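# Sort steel blanks into the tray with a magnet

## Task

The round blanks on the mat all share one grey finish, yet some are steel and some aluminium. Get each steel blank into the tray and keep each aluminium blank out of it. At the end the tray stands upright, nothing is moving, and the magnet is switched off with no blank stuck to it. Anything that stays in place only because the robot holds it does not count. Finish by releasing and pulling the arm away.

## Robot and tools

Robot and frame. One six-joint arm sits on a mounting block at the origin of the scene frame. The block may hold it upright or tilted about halfway toward +y or -y, so check the images. The scene frame is fixed to the table: z = 0 is the table top, +z is up, the arm faces +x, and +y is to its left. The work area lies in front of the arm toward +x.

Tool. A magnet gripper is mounted on the flange: a 48 mm barrel with a flat face 85 mm out. The face point is the centre of that face, and its z axis points out of the face. Behind it sit a 75 mm spacer and plate. A 22 mm thick block sticks out toward the tool's -y axis, and its corners sweep a 92 mm radius when the last joint turns, so leave room for it. The magnet attracts only steel or iron, so aluminium blanks will not lift; that is how you tell the metals apart. Pull fades fast with any gap: about half at 0.33 mm and under 1 N at 10 mm. Set the face flat on a blank before lifting. Light steel (under ~60 g) can jump up from ~10 mm while the magnet is on. When switched off, about 0.3 N stays, so a steel piece under ~30 g may keep clinging; check that the face is empty. Only friction stops sideways sliding, so avoid fast moves or tilting with a blank held.

execute_actions(actions). The argument is a list of actions. Each action is a table of up to 15 rows, and each row runs for one control step of 1/30 s. A shorter table repeats its last row. A row has 7 numbers, each from -1 to 1: dx, dy, dz, rx, ry, rz, magnet. The first six are an offset, not a pose. Every row is measured from the face point's pose at the start of its action, not from the previous row, and is written in the face point's own axes. 1.0 means 0.6 m or 180 degrees. rx, ry, rz together form a single rotation vector. The magnet value is absolute: 1 is on, 0 is off, and anything above 0.01 counts as on. It stays as last sent. A row may carry 6 more numbers from 0 to 1, which scale each joint's stiffness in joint order. Write every number as plain JSON with no expressions. An empty list sends nothing and just reports the state. The per-step command is clipped to 100 mm and 16 degrees from the measured pose, so large offsets may need several actions.

move(target, speed, stop_force, blocking). target is one row laid out as above. It is an offset in face-point axes with the same scale, counted from the pose in the latest result that shows one. The face point follows a straight path lasting 0.5 to 10 s. speed is in m/s, from 0.002 to 0.5 (default 0.25), and the turn rate is capped at twice that in rad/s. stop_force is in N, from 13 to 80. It ends the path when the wrist senses that much extra push against the motion, then backs off two steps. It is refused in the first 0.2 s and cannot be combined with blocking=false. Use it at very low speed when touching down, and leave it out when lifting off a surface. With blocking=false you get the result after 0.5 s while the arm keeps going. Check with wait(0), or brake with stop() before sending new rows. The result adds a move: line whose ending is done, contact, off_target, moving, held or fault. It also gives the limits that acted (paced = pose clipped, held = steps blocked) and the distance from target. The path ignores obstacles, and the arm can lag or overshoot.

wait(seconds): 0 to 10 s of holding the last command. It ends early if a running move finishes. stop(): brakes a running move. zoom_image(camera, region): camera is cam_high (672x504), cam_low (672x504) or cam_wrist (504x504). region is [x0, y0, x1, y1] in pixels from the top-left corner, at most 504 by 504. finished_scene(scene): ends the current scene, given its number, and cannot be undone.

Result lines. end_effector_position (m) and end_effector_quat_wxyz give the face point in the scene frame; the printed position may be a little off at long reach. end_effector_velocity (m/s) and angular velocity (rad/s) are given in the scene frame. Joint positions and velocities are in rad, ordered pan, lift, elbow, wrist 1, wrist 2, wrist 3. Elbow range is 0 to 3.142, pan ±3.142, the others ±6.283. Wrist force and torque are in tool axes and point from the contact back into the arm. They have an offset up to ~5.5 N, noise up to ~3.4 N, and saturate near 100 N. magnet_out / magnet_back report the piston position. part_present = 1 means strong pull on steel at the face, though it also fires on fixed steel. Hand target is the pose of the held joint targets. Off the commanded pose shows the gap from the last row and any clipping. pose unreachable, cause and joint sent to its limit report blocked or clamped steps, with actions counted from 0.

Cautions. The arm is stiff, so pushing even slightly past contact can fault. An outside force of 150 N, or joint torque at its limit (pan/lift 287, elbow 130, wrists 46.9 N m), stops the arm for 10 s. Motors warn at 70 °C and brake at 85 °C. Objects may get nudged now and then. Never push or drop anything off the table, and place blanks gently so the tray stays upright.

Each tool is called after "Request:" as name(argument=value, ...) on one line, values as JSON.

## Session

Request:
execute_actions(actions=[])

Scene clock: 0.00 s.
end_effector_position=(+0.6198, +0.3176, +0.2476) magnet_out=0 magnet_back=1 part_present=0 end_effector_quat_wxyz=(+0.038, +0.602, +0.797, +0.029) end_effector_velocity=(-0.000, +0.001, -0.000) end_effector_angular_velocity=(+0.000, -0.000, +0.001)
Joint positions: [-0.238 -1.57   2.238 -2.127 -0.776 -2.112]
Joint velocities: [ 0.001 -0.    -0.    -0.001  0.     0.   ]
Wrist force (N, on the end effector, along its own x y z axes, offset not removed): no reading
Wrist torque (N m, same axes, about the end effector's origin, offset not removed): no reading
Hand target: +0.620, +0.318, +0.248; +0.038, +0.602, +0.797, +0.029
Joint stiffness scale: [1. 1. 1. 1. 1. 1.]

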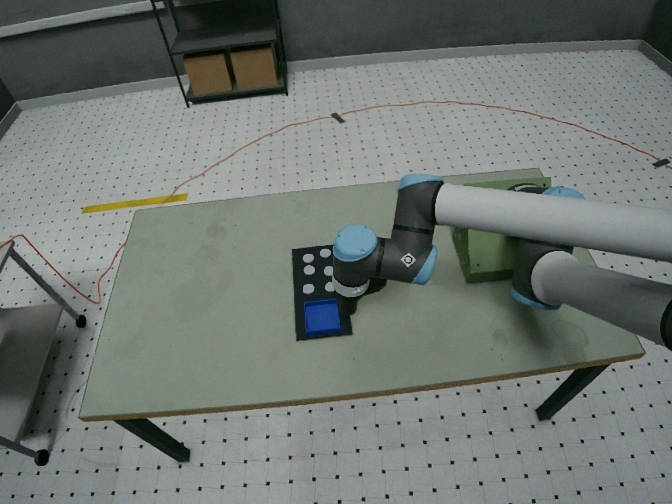

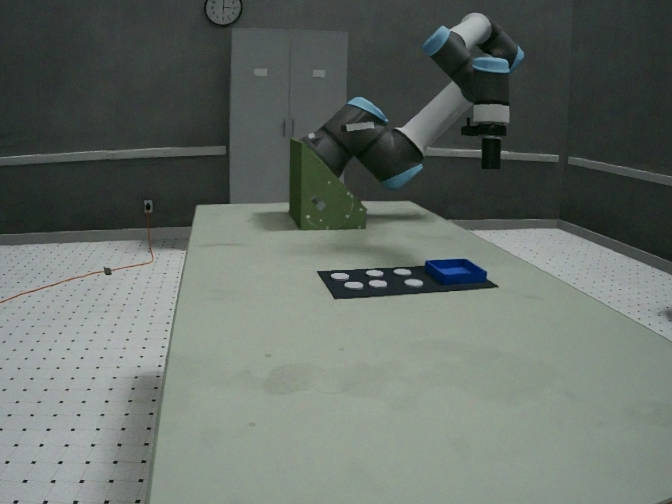

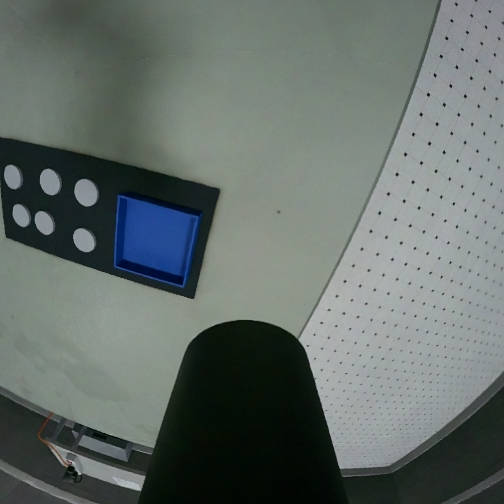

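Request:
zoom_image(camera="cam_wrist", region=[0, 100, 260, 360])

Request:
zoom_image(camera="cam_high", region=[250, 200, 450, 350])

Request:
zoom_image(camera="cam_low", region=[300, 230, 520, 320])

Region (0, 100, 260, 360) of cam_wrist's 504x504 image, scaled by 1.938, with more detail than that image has.

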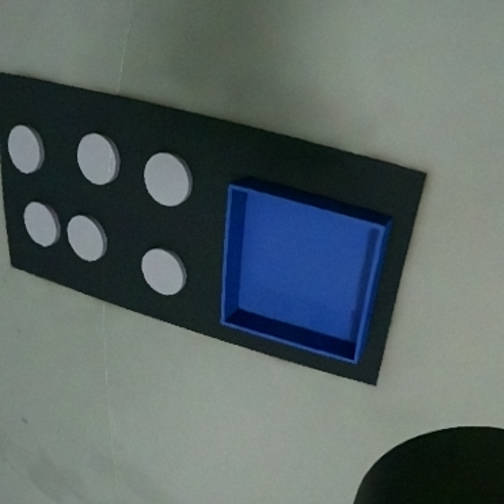

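Region (250, 200, 450, 350) of cam_high's 672x504 image, scaled by 2.520, with more detail than that image has; it fills the top 378 rows of this view, and the rest is white.

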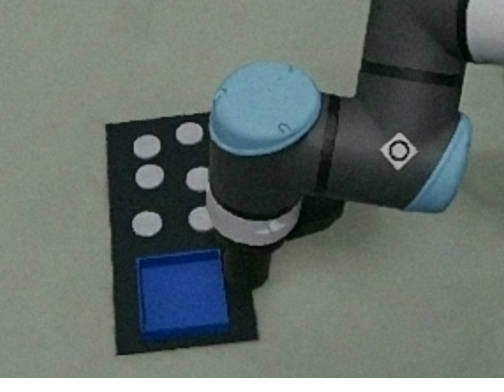

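Region (300, 230, 520, 320) of cam_low's 672x504 image, scaled by 2.291, with more detail than that image has; it fills the top 206 rows of this view, and the rest is white.

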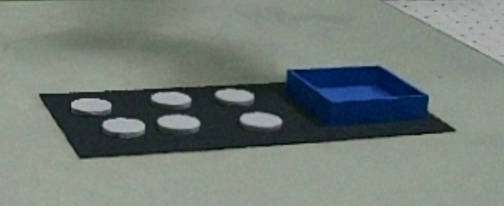

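Request:
move(target=[-0.192,-0.054,0.05,0.0303,0.0041,0.0881,0], speed=0.2)

Scene clock: 25.40 s.
end_effector_position=(+0.6227, +0.1973, +0.2172) magnet_out=0 magnet_back=1 part_present=0 end_effector_quat_wxyz=(-0.001, +0.708, +0.707, +0.001) end_effector_velocity=(+0.000, +0.006, +0.006) end_effector_angular_velocity=(-0.007, -0.009, +0.007)
Joint positions: [-0.33  -1.403  2.248 -2.091 -0.829 -2.046]
Joint velocities: [ 0.001 -0.015 -0.     0.    -0.002  0.004]
Wrist force (N, on the end effector, along its own x y z axes, offset not removed): [-0.9 -1.9 -1.8]
Wrist torque (N m, same axes, about the end effector's origin, offset not removed): [-0.47 0.28 0.36]
Hand target: +0.623, +0.198, +0.218; +0.000, +0.707, +0.707, +0.000
Off the commanded pose: 0.001 m, 0 deg.
Joint stiffness scale: [1. 1. 1. 1. 1. 1.]
move: done

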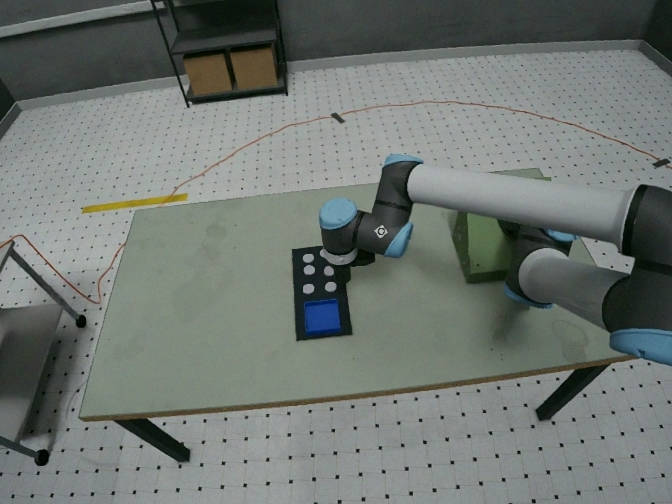

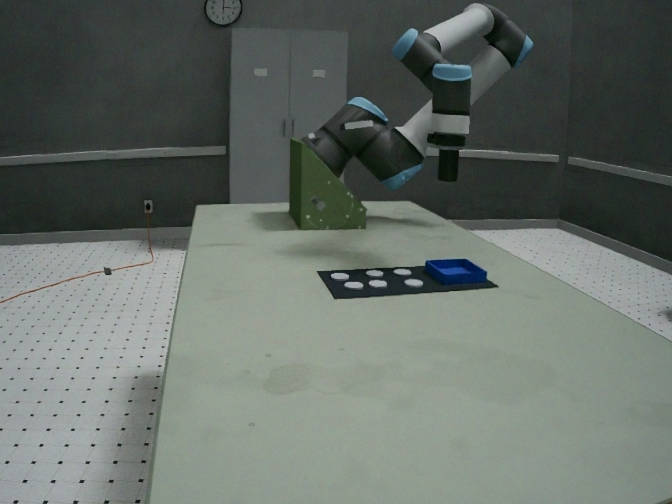

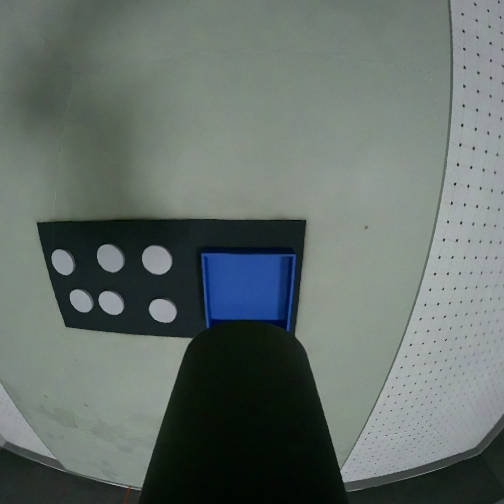

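Request:
move(target=[-0.2,0.0,0.0,0,0,0,0], speed=0.2)

Scene clock: 29.57 s.
end_effector_position=(+0.6210, +0.0766, +0.2159) magnet_out=0 magnet_back=1 part_present=0 end_effector_quat_wxyz=(-0.002, +0.710, +0.704, +0.002) end_effector_velocity=(+0.002, +0.005, +0.005) end_effector_angular_velocity=(-0.009, -0.009, +0.021)
Joint positions: [-0.459 -1.257  2.258 -2.14  -0.874 -2.202]
Joint velocities: [ 0.002 -0.013 -0.    -0.004 -0.002 -0.008]
Wrist force (N, on the end effector, along its own x y z axes, offset not removed): [0.5 1.4 1.4]
Wrist torque (N m, same axes, about the end effector's origin, offset not removed): [-0.07 0.19 0.25]
Hand target: +0.623, +0.077, +0.217; -0.001, +0.708, +0.707, +0.001
Off the commanded pose: 0.002 m, 0 deg.
Joint stiffness scale: [1. 1. 1. 1. 1. 1.]
move: done

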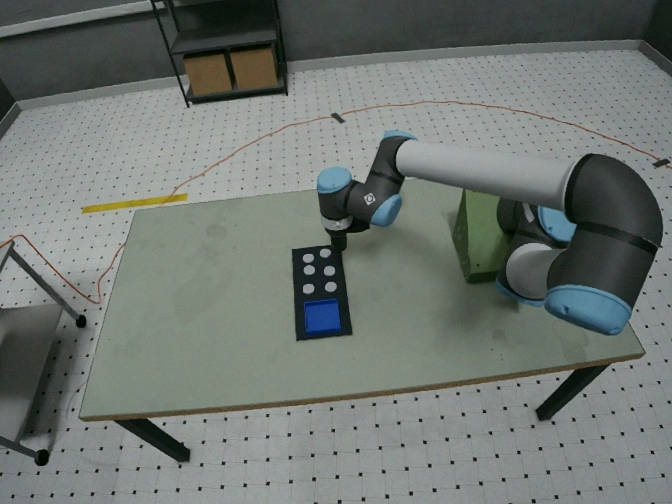

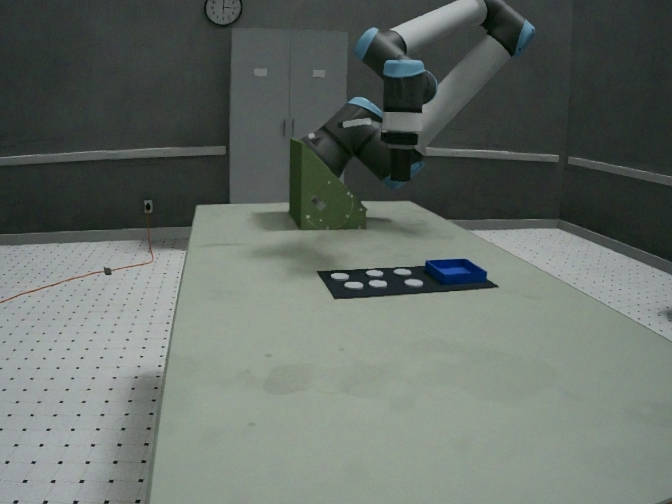

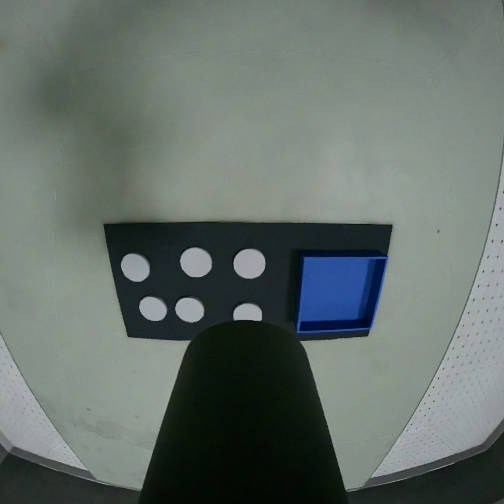

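Request:
move(target=[0.002,0.04,0.21,0,0,0,0], speed=0.2)

Scene clock: 46.93 s.
end_effector_position=(+0.6430, +0.0783, +0.0889) magnet_out=0 magnet_back=1 part_present=0 end_effector_quat_wxyz=(-0.004, +0.710, +0.704, +0.001) end_effector_velocity=(+0.001, -0.000, +0.001) end_effector_angular_velocity=(-0.002, -0.003, -0.001)
Joint positions: [-0.306 -1.058  2.263 -2.466 -0.82  -2.013]
Joint velocities: [-0.001 -0.     0.    -0.003 -0.001  0.003]
Wrist force (N, on the end effector, along its own x y z axes, offset not removed): [-0.2 0.0 -1.8]
Wrist torque (N m, same axes, about the end effector's origin, offset not removed): [-0.14 0.27 0.29]
Hand target: +0.645, +0.078, +0.090; -0.003, +0.710, +0.704, +0.002
Off the commanded pose: 0.002 m, 0 deg.
Joint stiffness scale: [1. 1. 1. 1. 1. 1.]
move: done

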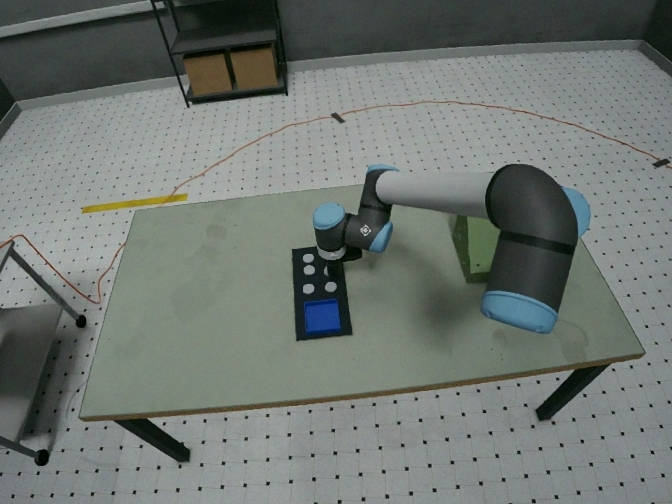

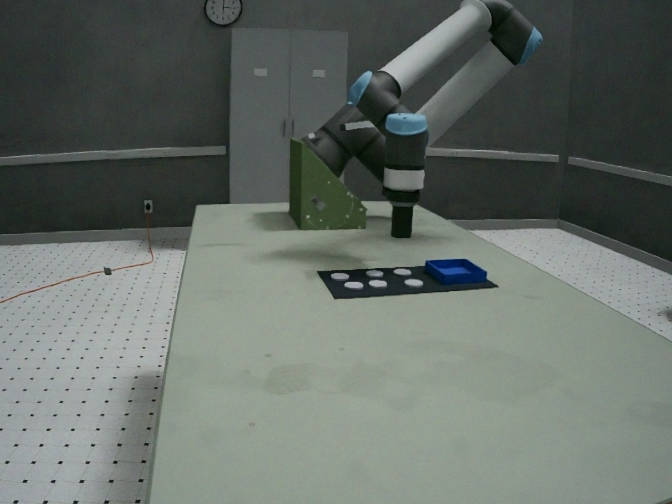

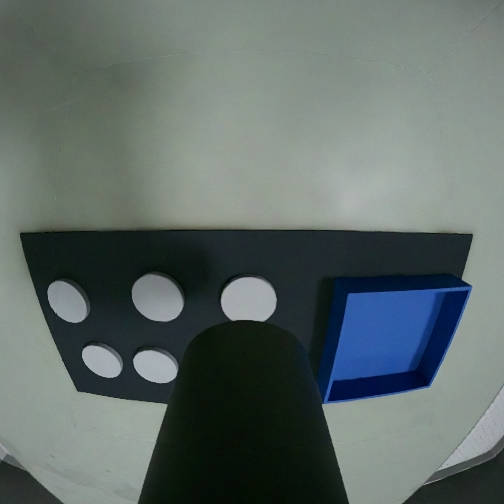

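Request:
move(target=[0.0,0.023,0.073,0,0,0,0], speed=0.1)

Request:
zoom_image(camera="cam_low", region=[300, 200, 520, 320])

Request:
zoom_image(camera="cam_high", region=[270, 200, 410, 350])

Scene clock: 64.33 s.
end_effector_position=(+0.6543, +0.0776, +0.0440) magnet_out=0 magnet_back=1 part_present=0 end_effector_quat_wxyz=(-0.005, +0.711, +0.703, -0.000) end_effector_velocity=(+0.000, +0.002, -0.000) end_effector_angular_velocity=(-0.001, -0.001, +0.002)
Joint positions: [-0.251 -0.977  2.241 -2.569 -0.806 -1.942]
Joint velocities: [ 0.002 -0.001 -0.    -0.002 -0.     0.003]
Wrist force (N, on the end effector, along its own x y z axes, offset not removed): [-0.9 -0.1 -2.5]
Wrist torque (N m, same axes, about the end effector's origin, offset not removed): [-0.11 0.35 0.32]
Hand target: +0.657, +0.078, +0.045; -0.004, +0.710, +0.704, +0.001
Off the commanded pose: 0.003 m, 0 deg.
Joint stiffness scale: [1. 1. 1. 1. 1. 1.]
move: done

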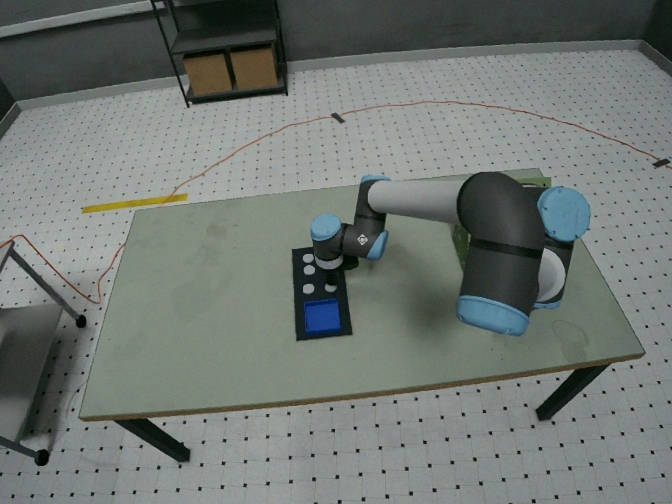

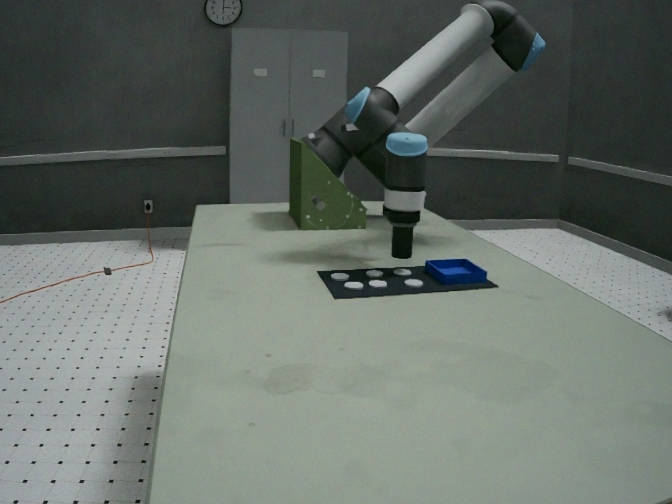

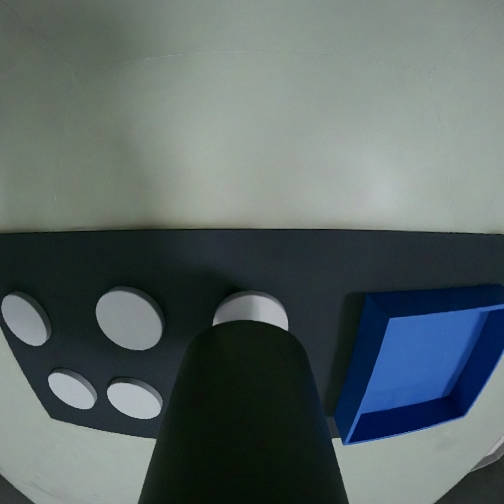

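Region (300, 200, 520, 320) of cam_low's 672x504 image, scaled by 2.291, with more detail than that image has; it fills the top 275 rows of this view, and the rest is white.

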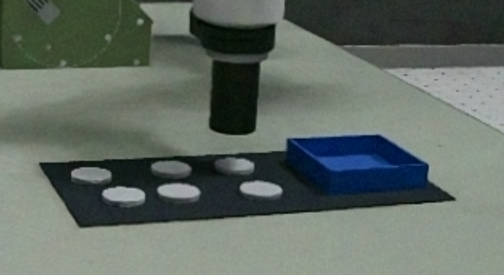

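Region (270, 200, 410, 350) of cam_high's 672x504 image, scaled by 3.360, with more detail than that image has; it fills the left 470 columns of this view, and the rest is white.

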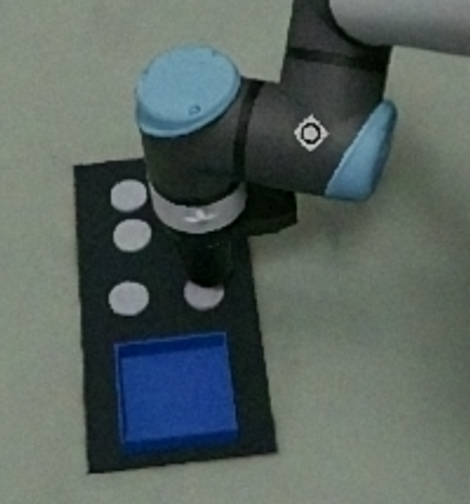

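Request:
move(target=[0.0,0.0,0.035,0,0,0,0], speed=0.05)

Request:
zoom_image(camera="cam_low", region=[360, 230, 460, 300])

Scene clock: 73.60 s.
end_effector_position=(+0.6524, +0.0768, +0.0227) magnet_out=0 magnet_back=1 part_present=0 end_effector_quat_wxyz=(-0.006, +0.712, +0.703, -0.002) end_effector_velocity=(+0.002, +0.000, +0.001) end_effector_angular_velocity=(-0.001, -0.009, +0.001)
Joint positions: [-0.229 -0.944  2.241 -2.62  -0.802 -1.913]
Joint velocities: [-0.001  0.    -0.    -0.011  0.001  0.006]
Wrist force (N, on the end effector, along its own x y z axes, offset not removed): [-1.2 0.9 0.5]
Wrist torque (N m, same axes, about the end effector's origin, offset not removed): [-0.05 0.33 0.29]
Hand target: +0.654, +0.078, +0.023; -0.005, +0.711, +0.703, -0.000
Off the commanded pose: 0.002 m, 0 deg.
Joint stiffness scale: [1. 1. 1. 1. 1. 1.]
move: done

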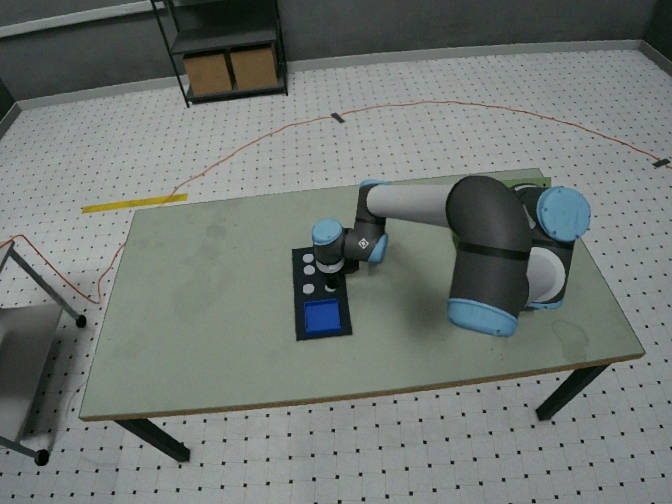

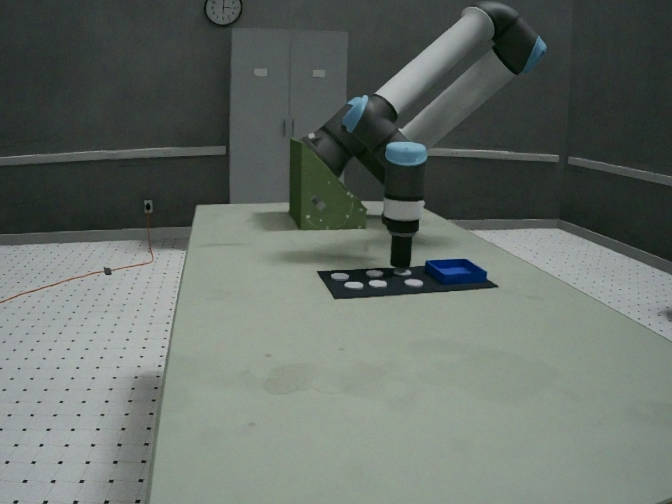

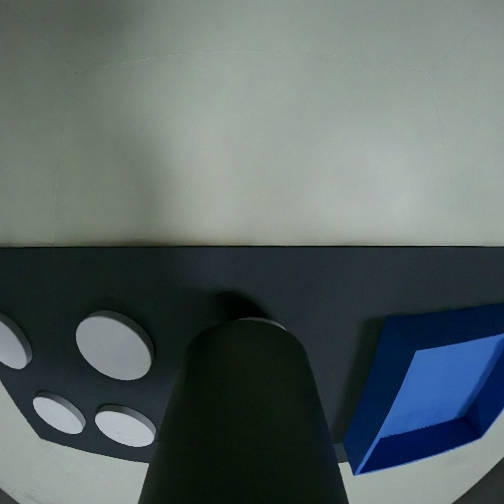

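Region (360, 230, 460, 300) of cam_low's 672x504 image, scaled by 5.040, with more detail than that image has; it fills the top 353 rows of this view, and the rest is white.

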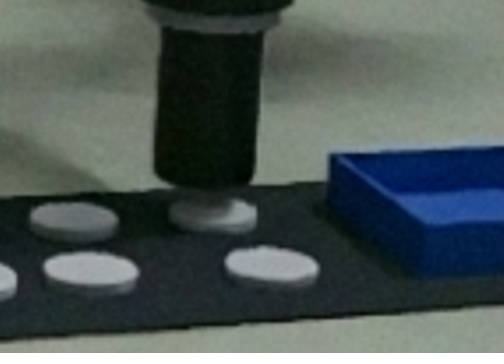

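Request:
move(target=[0.003,0.007,0.025,-0.0036,-0.0018,-0.004,0], speed=0.004, stop_force=13)

Scene clock: 84.33 s.
end_effector_position=(+0.6551, +0.0779, +0.0088) magnet_out=0 magnet_back=1 part_present=0 end_effector_quat_wxyz=(+0.001, +0.708, +0.706, +0.000) end_effector_velocity=(+0.001, +0.001, -0.001) end_effector_angular_velocity=(-0.000, -0.002, +0.002)
Joint positions: [-0.211 -0.92   2.239 -2.676 -0.8   -1.887]
Joint velocities: [ 0.002  0.002 -0.001 -0.005  0.001  0.003]
Wrist force (N, on the end effector, along its own x y z axes, offset not removed): [-1.2 -0.2 -1.0]
Wrist torque (N m, same axes, about the end effector's origin, offset not removed): [-0.16 0.40 0.31]
Hand target: +0.656, +0.079, +0.008; +0.000, +0.707, +0.707, +0.000
Off the commanded pose: 0.002 m, 0 deg.
Joint stiffness scale: [1. 1. 1. 1. 1. 1.]
move: done

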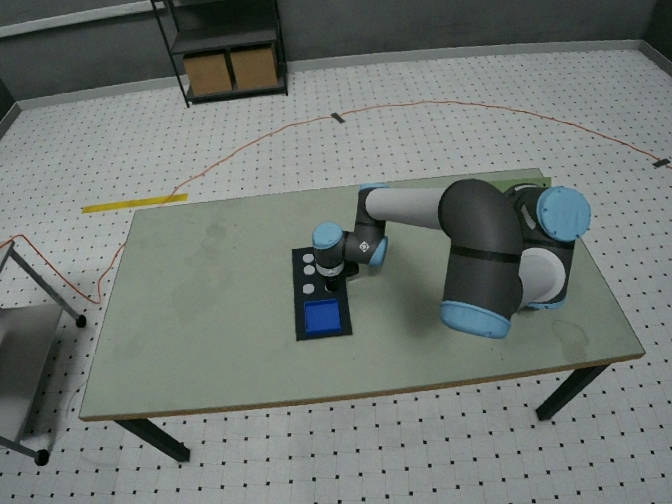

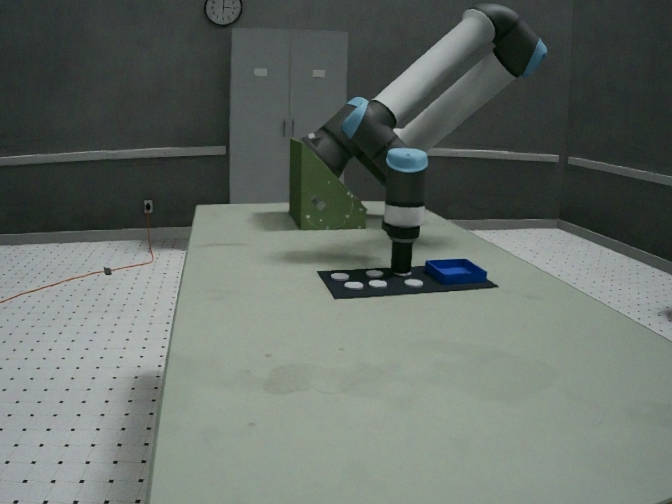

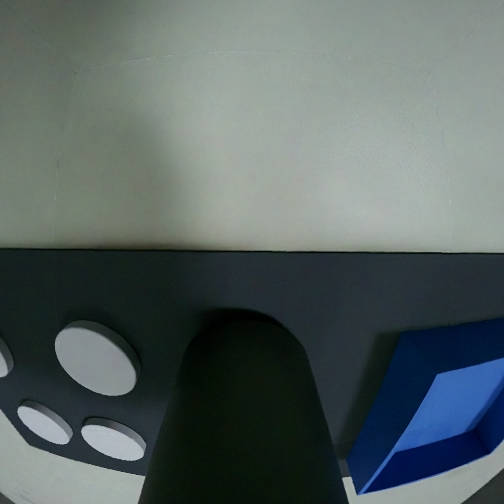

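No contact yet at z 0.009.

Request:
move(target=[0.0,0.001,0.015,0,0,0,0], speed=0.003, stop_force=13)

Scene clock: 88.37 s.
end_effector_position=(+0.6568, +0.0774, +0.0087) magnet_out=0 magnet_back=1 part_present=0 end_effector_quat_wxyz=(+0.004, +0.708, +0.706, +0.002) end_effector_velocity=(-0.000, +0.001, -0.001) end_effector_angular_velocity=(-0.000, +0.002, +0.000)
Joint positions: [-0.211 -0.917  2.238 -2.689 -0.8   -1.879]
Joint velocities: [ 0.001  0.     0.     0.001 -0.    -0.   ]
Wrist force (N, on the end effector, along its own x y z axes, offset not removed): [0.5 -1.9 -9.3]
Wrist torque (N m, same axes, about the end effector's origin, offset not removed): [-0.14 0.29 0.44]
Hand target: +0.657, +0.077, +0.009; +0.004, +0.708, +0.706, +0.002
Off the commanded pose: 0.009 m, 0 deg.
Joint stiffness scale: [1. 1. 1. 1. 1. 1.]
move: contact

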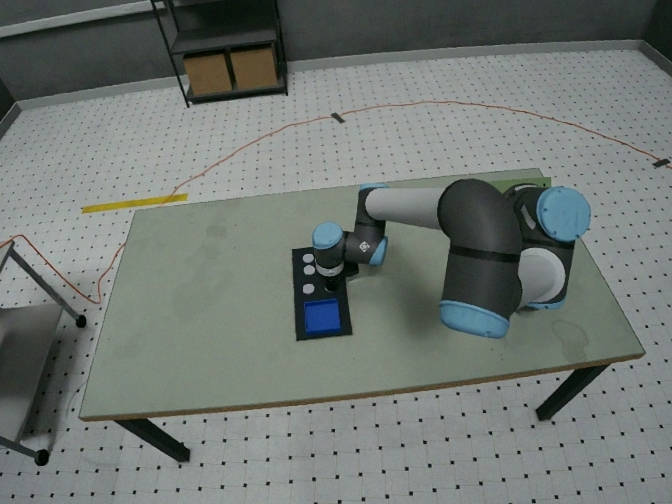

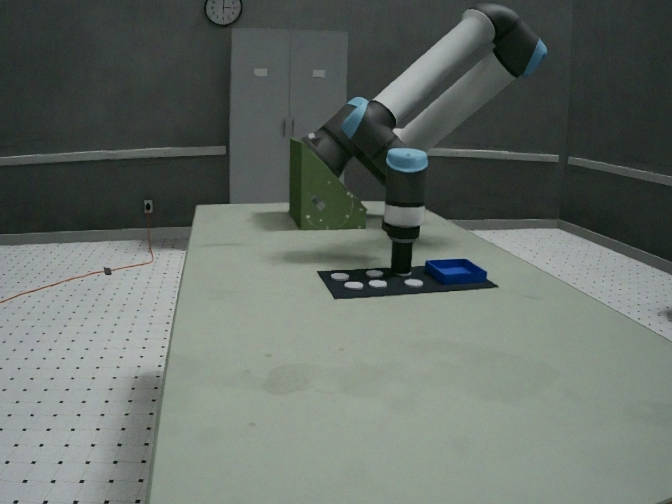

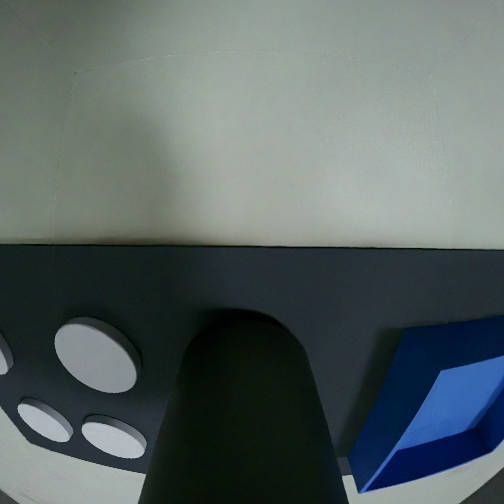

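Contact at z≈0.0087. Magnet on.

Request:
execute_actions(actions=[[[0,0,0,0,0,0,1]]])

Scene clock: 90.37 s.
end_effector_position=(+0.6568, +0.0774, +0.0088) magnet_out=1 magnet_back=0 part_present=1 end_effector_quat_wxyz=(+0.004, +0.708, +0.706, +0.002) end_effector_velocity=(-0.000, -0.000, -0.000) end_effector_angular_velocity=(+0.000, +0.001, -0.001)
Joint positions: [-0.211 -0.917  2.238 -2.689 -0.8   -1.879]
Joint velocities: [ 0.     0.001 -0.     0.001 -0.     0.   ]
Wrist force (N, on the end effector, along its own x y z axes, offset not removed): [1.7 -0.9 -4.2]
Wrist torque (N m, same axes, about the end effector's origin, offset not removed): [-0.20 0.01 0.44]
Hand target: +0.657, +0.077, +0.009; +0.004, +0.708, +0.706, +0.002
Off the commanded pose: 0.000 m, 0 deg.
Joint stiffness scale: [1. 1. 1. 1. 1. 1.]

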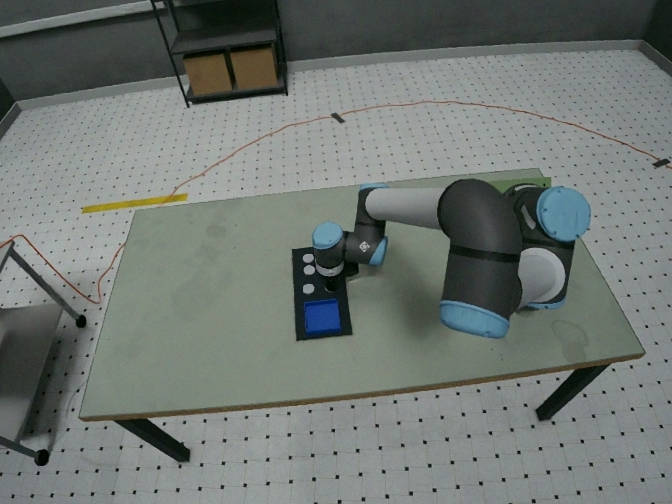

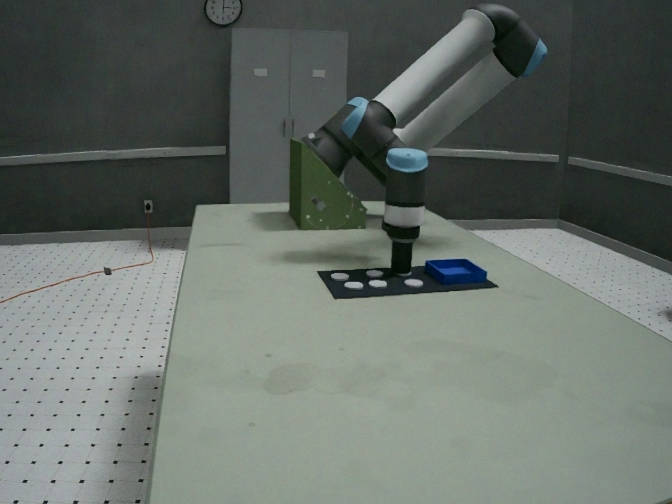

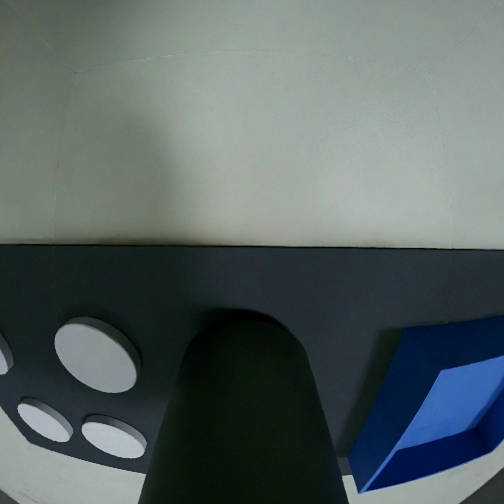

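Request:
move(target=[0,0,-0.12,0,0,0,1], speed=0.15)

Request:
move(target=[0.2,-0.04,-0.04,0,0,0,1], speed=0.2)

Scene clock: 98.73 s.
end_effector_position=(+0.6578, +0.0783, +0.0815) magnet_out=1 magnet_back=0 part_present=1 end_effector_quat_wxyz=(+0.005, +0.707, +0.707, +0.003) end_effector_velocity=(-0.001, +0.000, -0.001) end_effector_angular_velocity=(+0.001, +0.004, +0.000)
Joint positions: [-0.29  -1.035  2.244 -2.507 -0.817 -1.984]
Joint velocities: [ 0.001 -0.     0.     0.005 -0.001 -0.003]
Wrist force (N, on the end effector, along its own x y z axes, offset not removed): [0.9 -0.1 0.7]
Wrist torque (N m, same axes, about the end effector's origin, offset not removed): [-0.17 0.13 0.36]
Hand target: +0.656, +0.078, +0.081; +0.004, +0.708, +0.706, +0.002
Off the commanded pose: 0.002 m, 0 deg.
Joint stiffness scale: [1. 1. 1. 1. 1. 1.]
move: done

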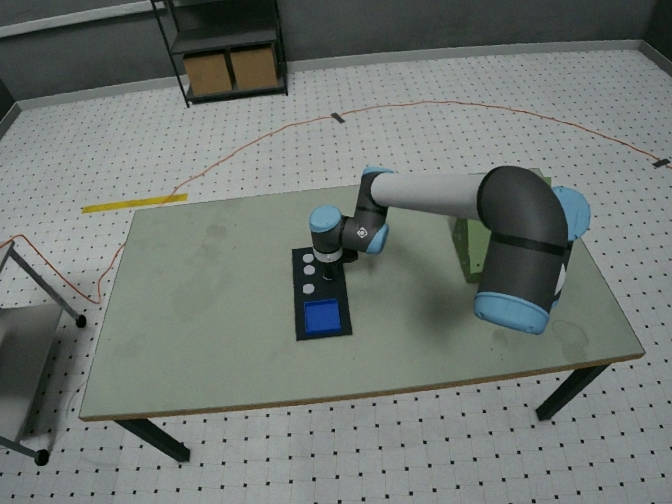

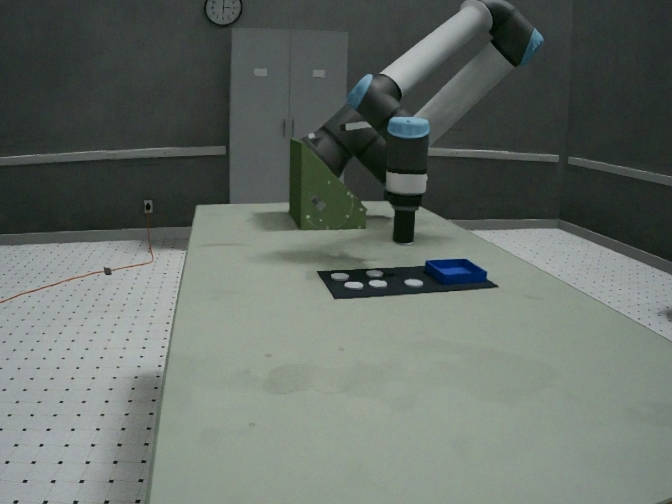

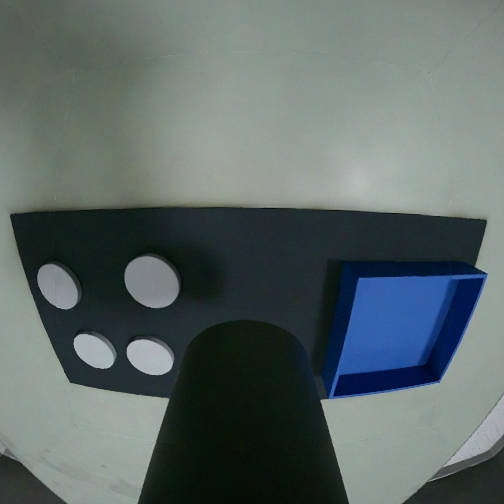

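Scene clock: 100.10 s.
end_effector_position=(+0.6347, +0.1990, +0.1050) magnet_out=1 magnet_back=0 part_present=1 end_effector_quat_wxyz=(+0.006, +0.706, +0.708, +0.002) end_effector_velocity=(+0.000, -0.000, +0.001) end_effector_angular_velocity=(+0.001, -0.001, -0.003)
Joint positions: [-0.193 -1.235  2.28  -2.435 -0.797 -1.856]
Joint velocities: [-0.001 -0.    -0.     0.001  0.001  0.001]
Wrist force (N, on the end effector, along its own x y z axes, offset not removed): [1.0 0.3 -1.8]
Wrist torque (N m, same axes, about the end effector's origin, offset not removed): [-0.12 0.21 0.36]
Hand target: +0.633, +0.198, +0.105; +0.005, +0.707, +0.707, +0.003
Off the commanded pose: 0.001 m, 0 deg.
Joint stiffness scale: [1. 1. 1. 1. 1. 1.]
move: done

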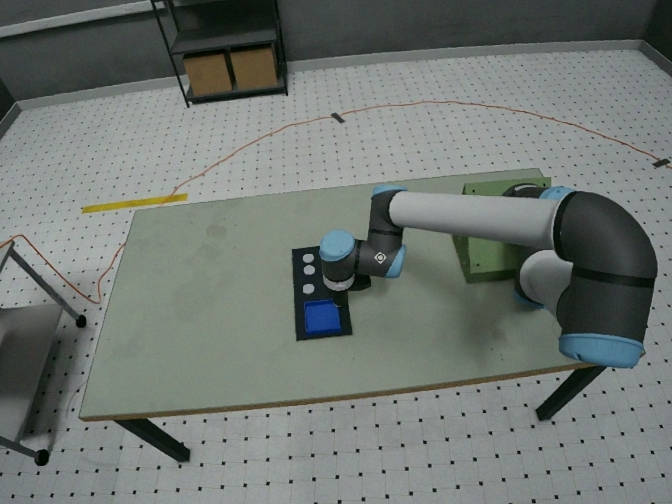

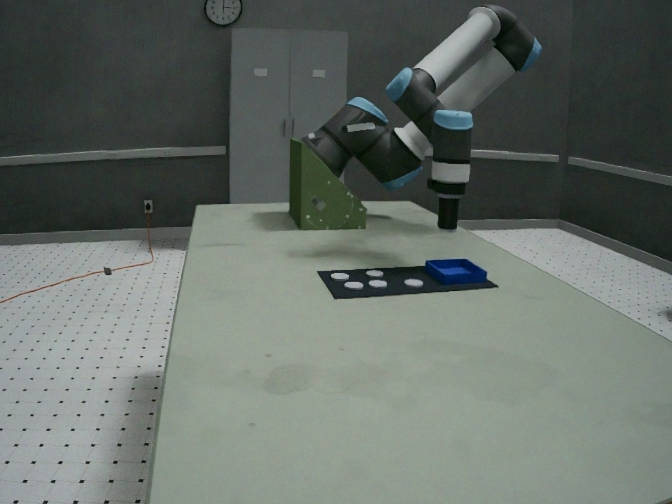

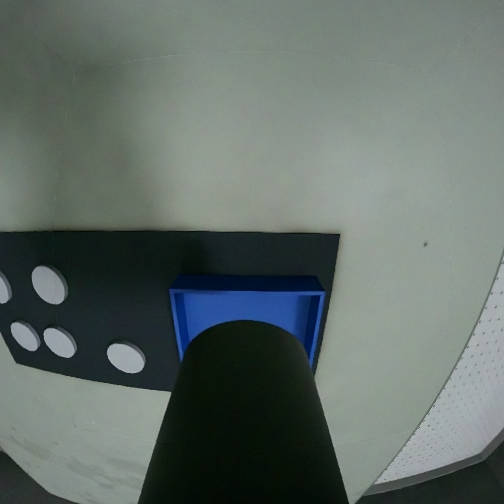

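Request:
move(target=[-0.038,0.067,0.1,0,0,0,1], speed=0.12)

Request:
zoom_image(camera="cam_low", region=[400, 220, 510, 300])

Scene clock: 109.43 s.
end_effector_position=(+0.6737, +0.1743, +0.0449) magnet_out=1 magnet_back=0 part_present=1 end_effector_quat_wxyz=(+0.005, +0.707, +0.707, +0.001) end_effector_velocity=(+0.000, +0.000, +0.000) end_effector_angular_velocity=(-0.001, -0.002, +0.001)
Joint positions: [-0.141 -1.073  2.212 -2.575 -0.79  -1.784]
Joint velocities: [ 0.    -0.    -0.    -0.002 -0.     0.001]
Wrist force (N, on the end effector, along its own x y z axes, offset not removed): [-1.4 -0.6 -1.2]
Wrist torque (N m, same axes, about the end effector's origin, offset not removed): [-0.24 0.42 0.38]
Hand target: +0.676, +0.176, +0.046; +0.006, +0.706, +0.708, +0.002
Off the commanded pose: 0.003 m, 0 deg.
Joint stiffness scale: [1. 1. 1. 1. 1. 1.]
move: done

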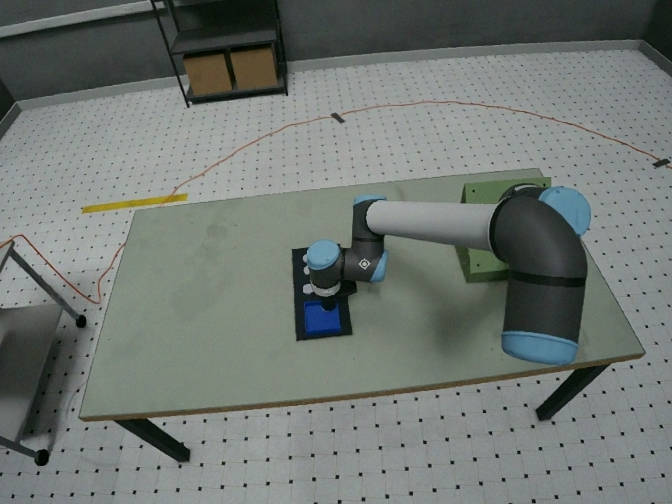

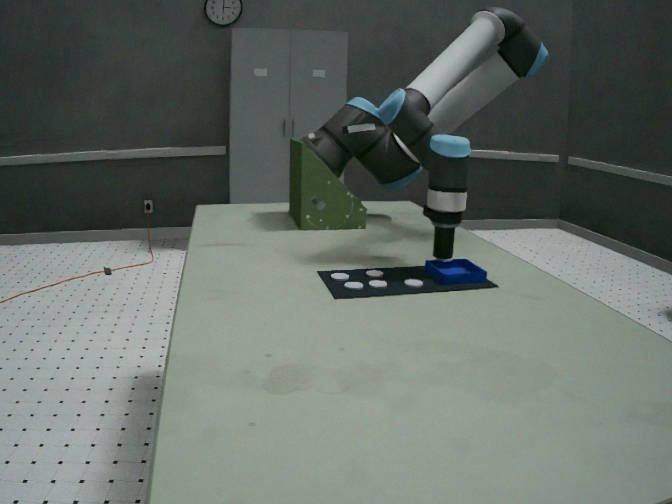

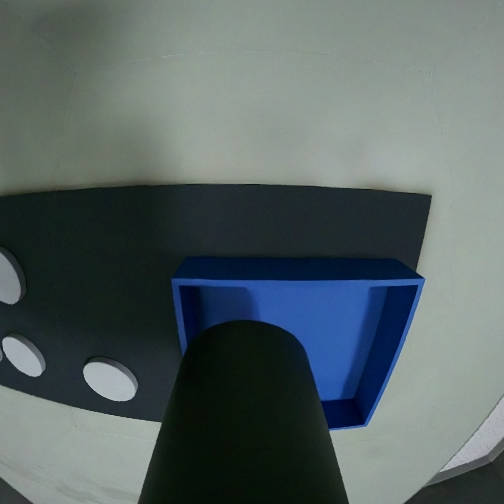

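Region (400, 220, 510, 300) of cam_low's 672x504 image, scaled by 4.582, with more detail than that image has; it fills the top 367 rows of this view, and the rest is white.

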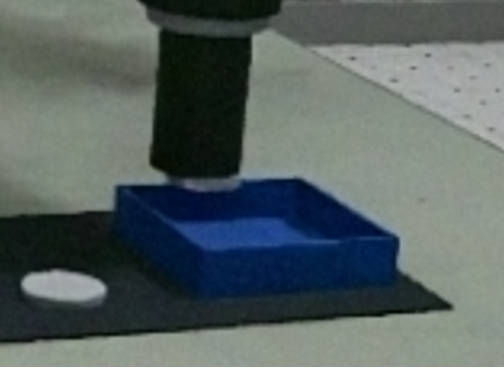

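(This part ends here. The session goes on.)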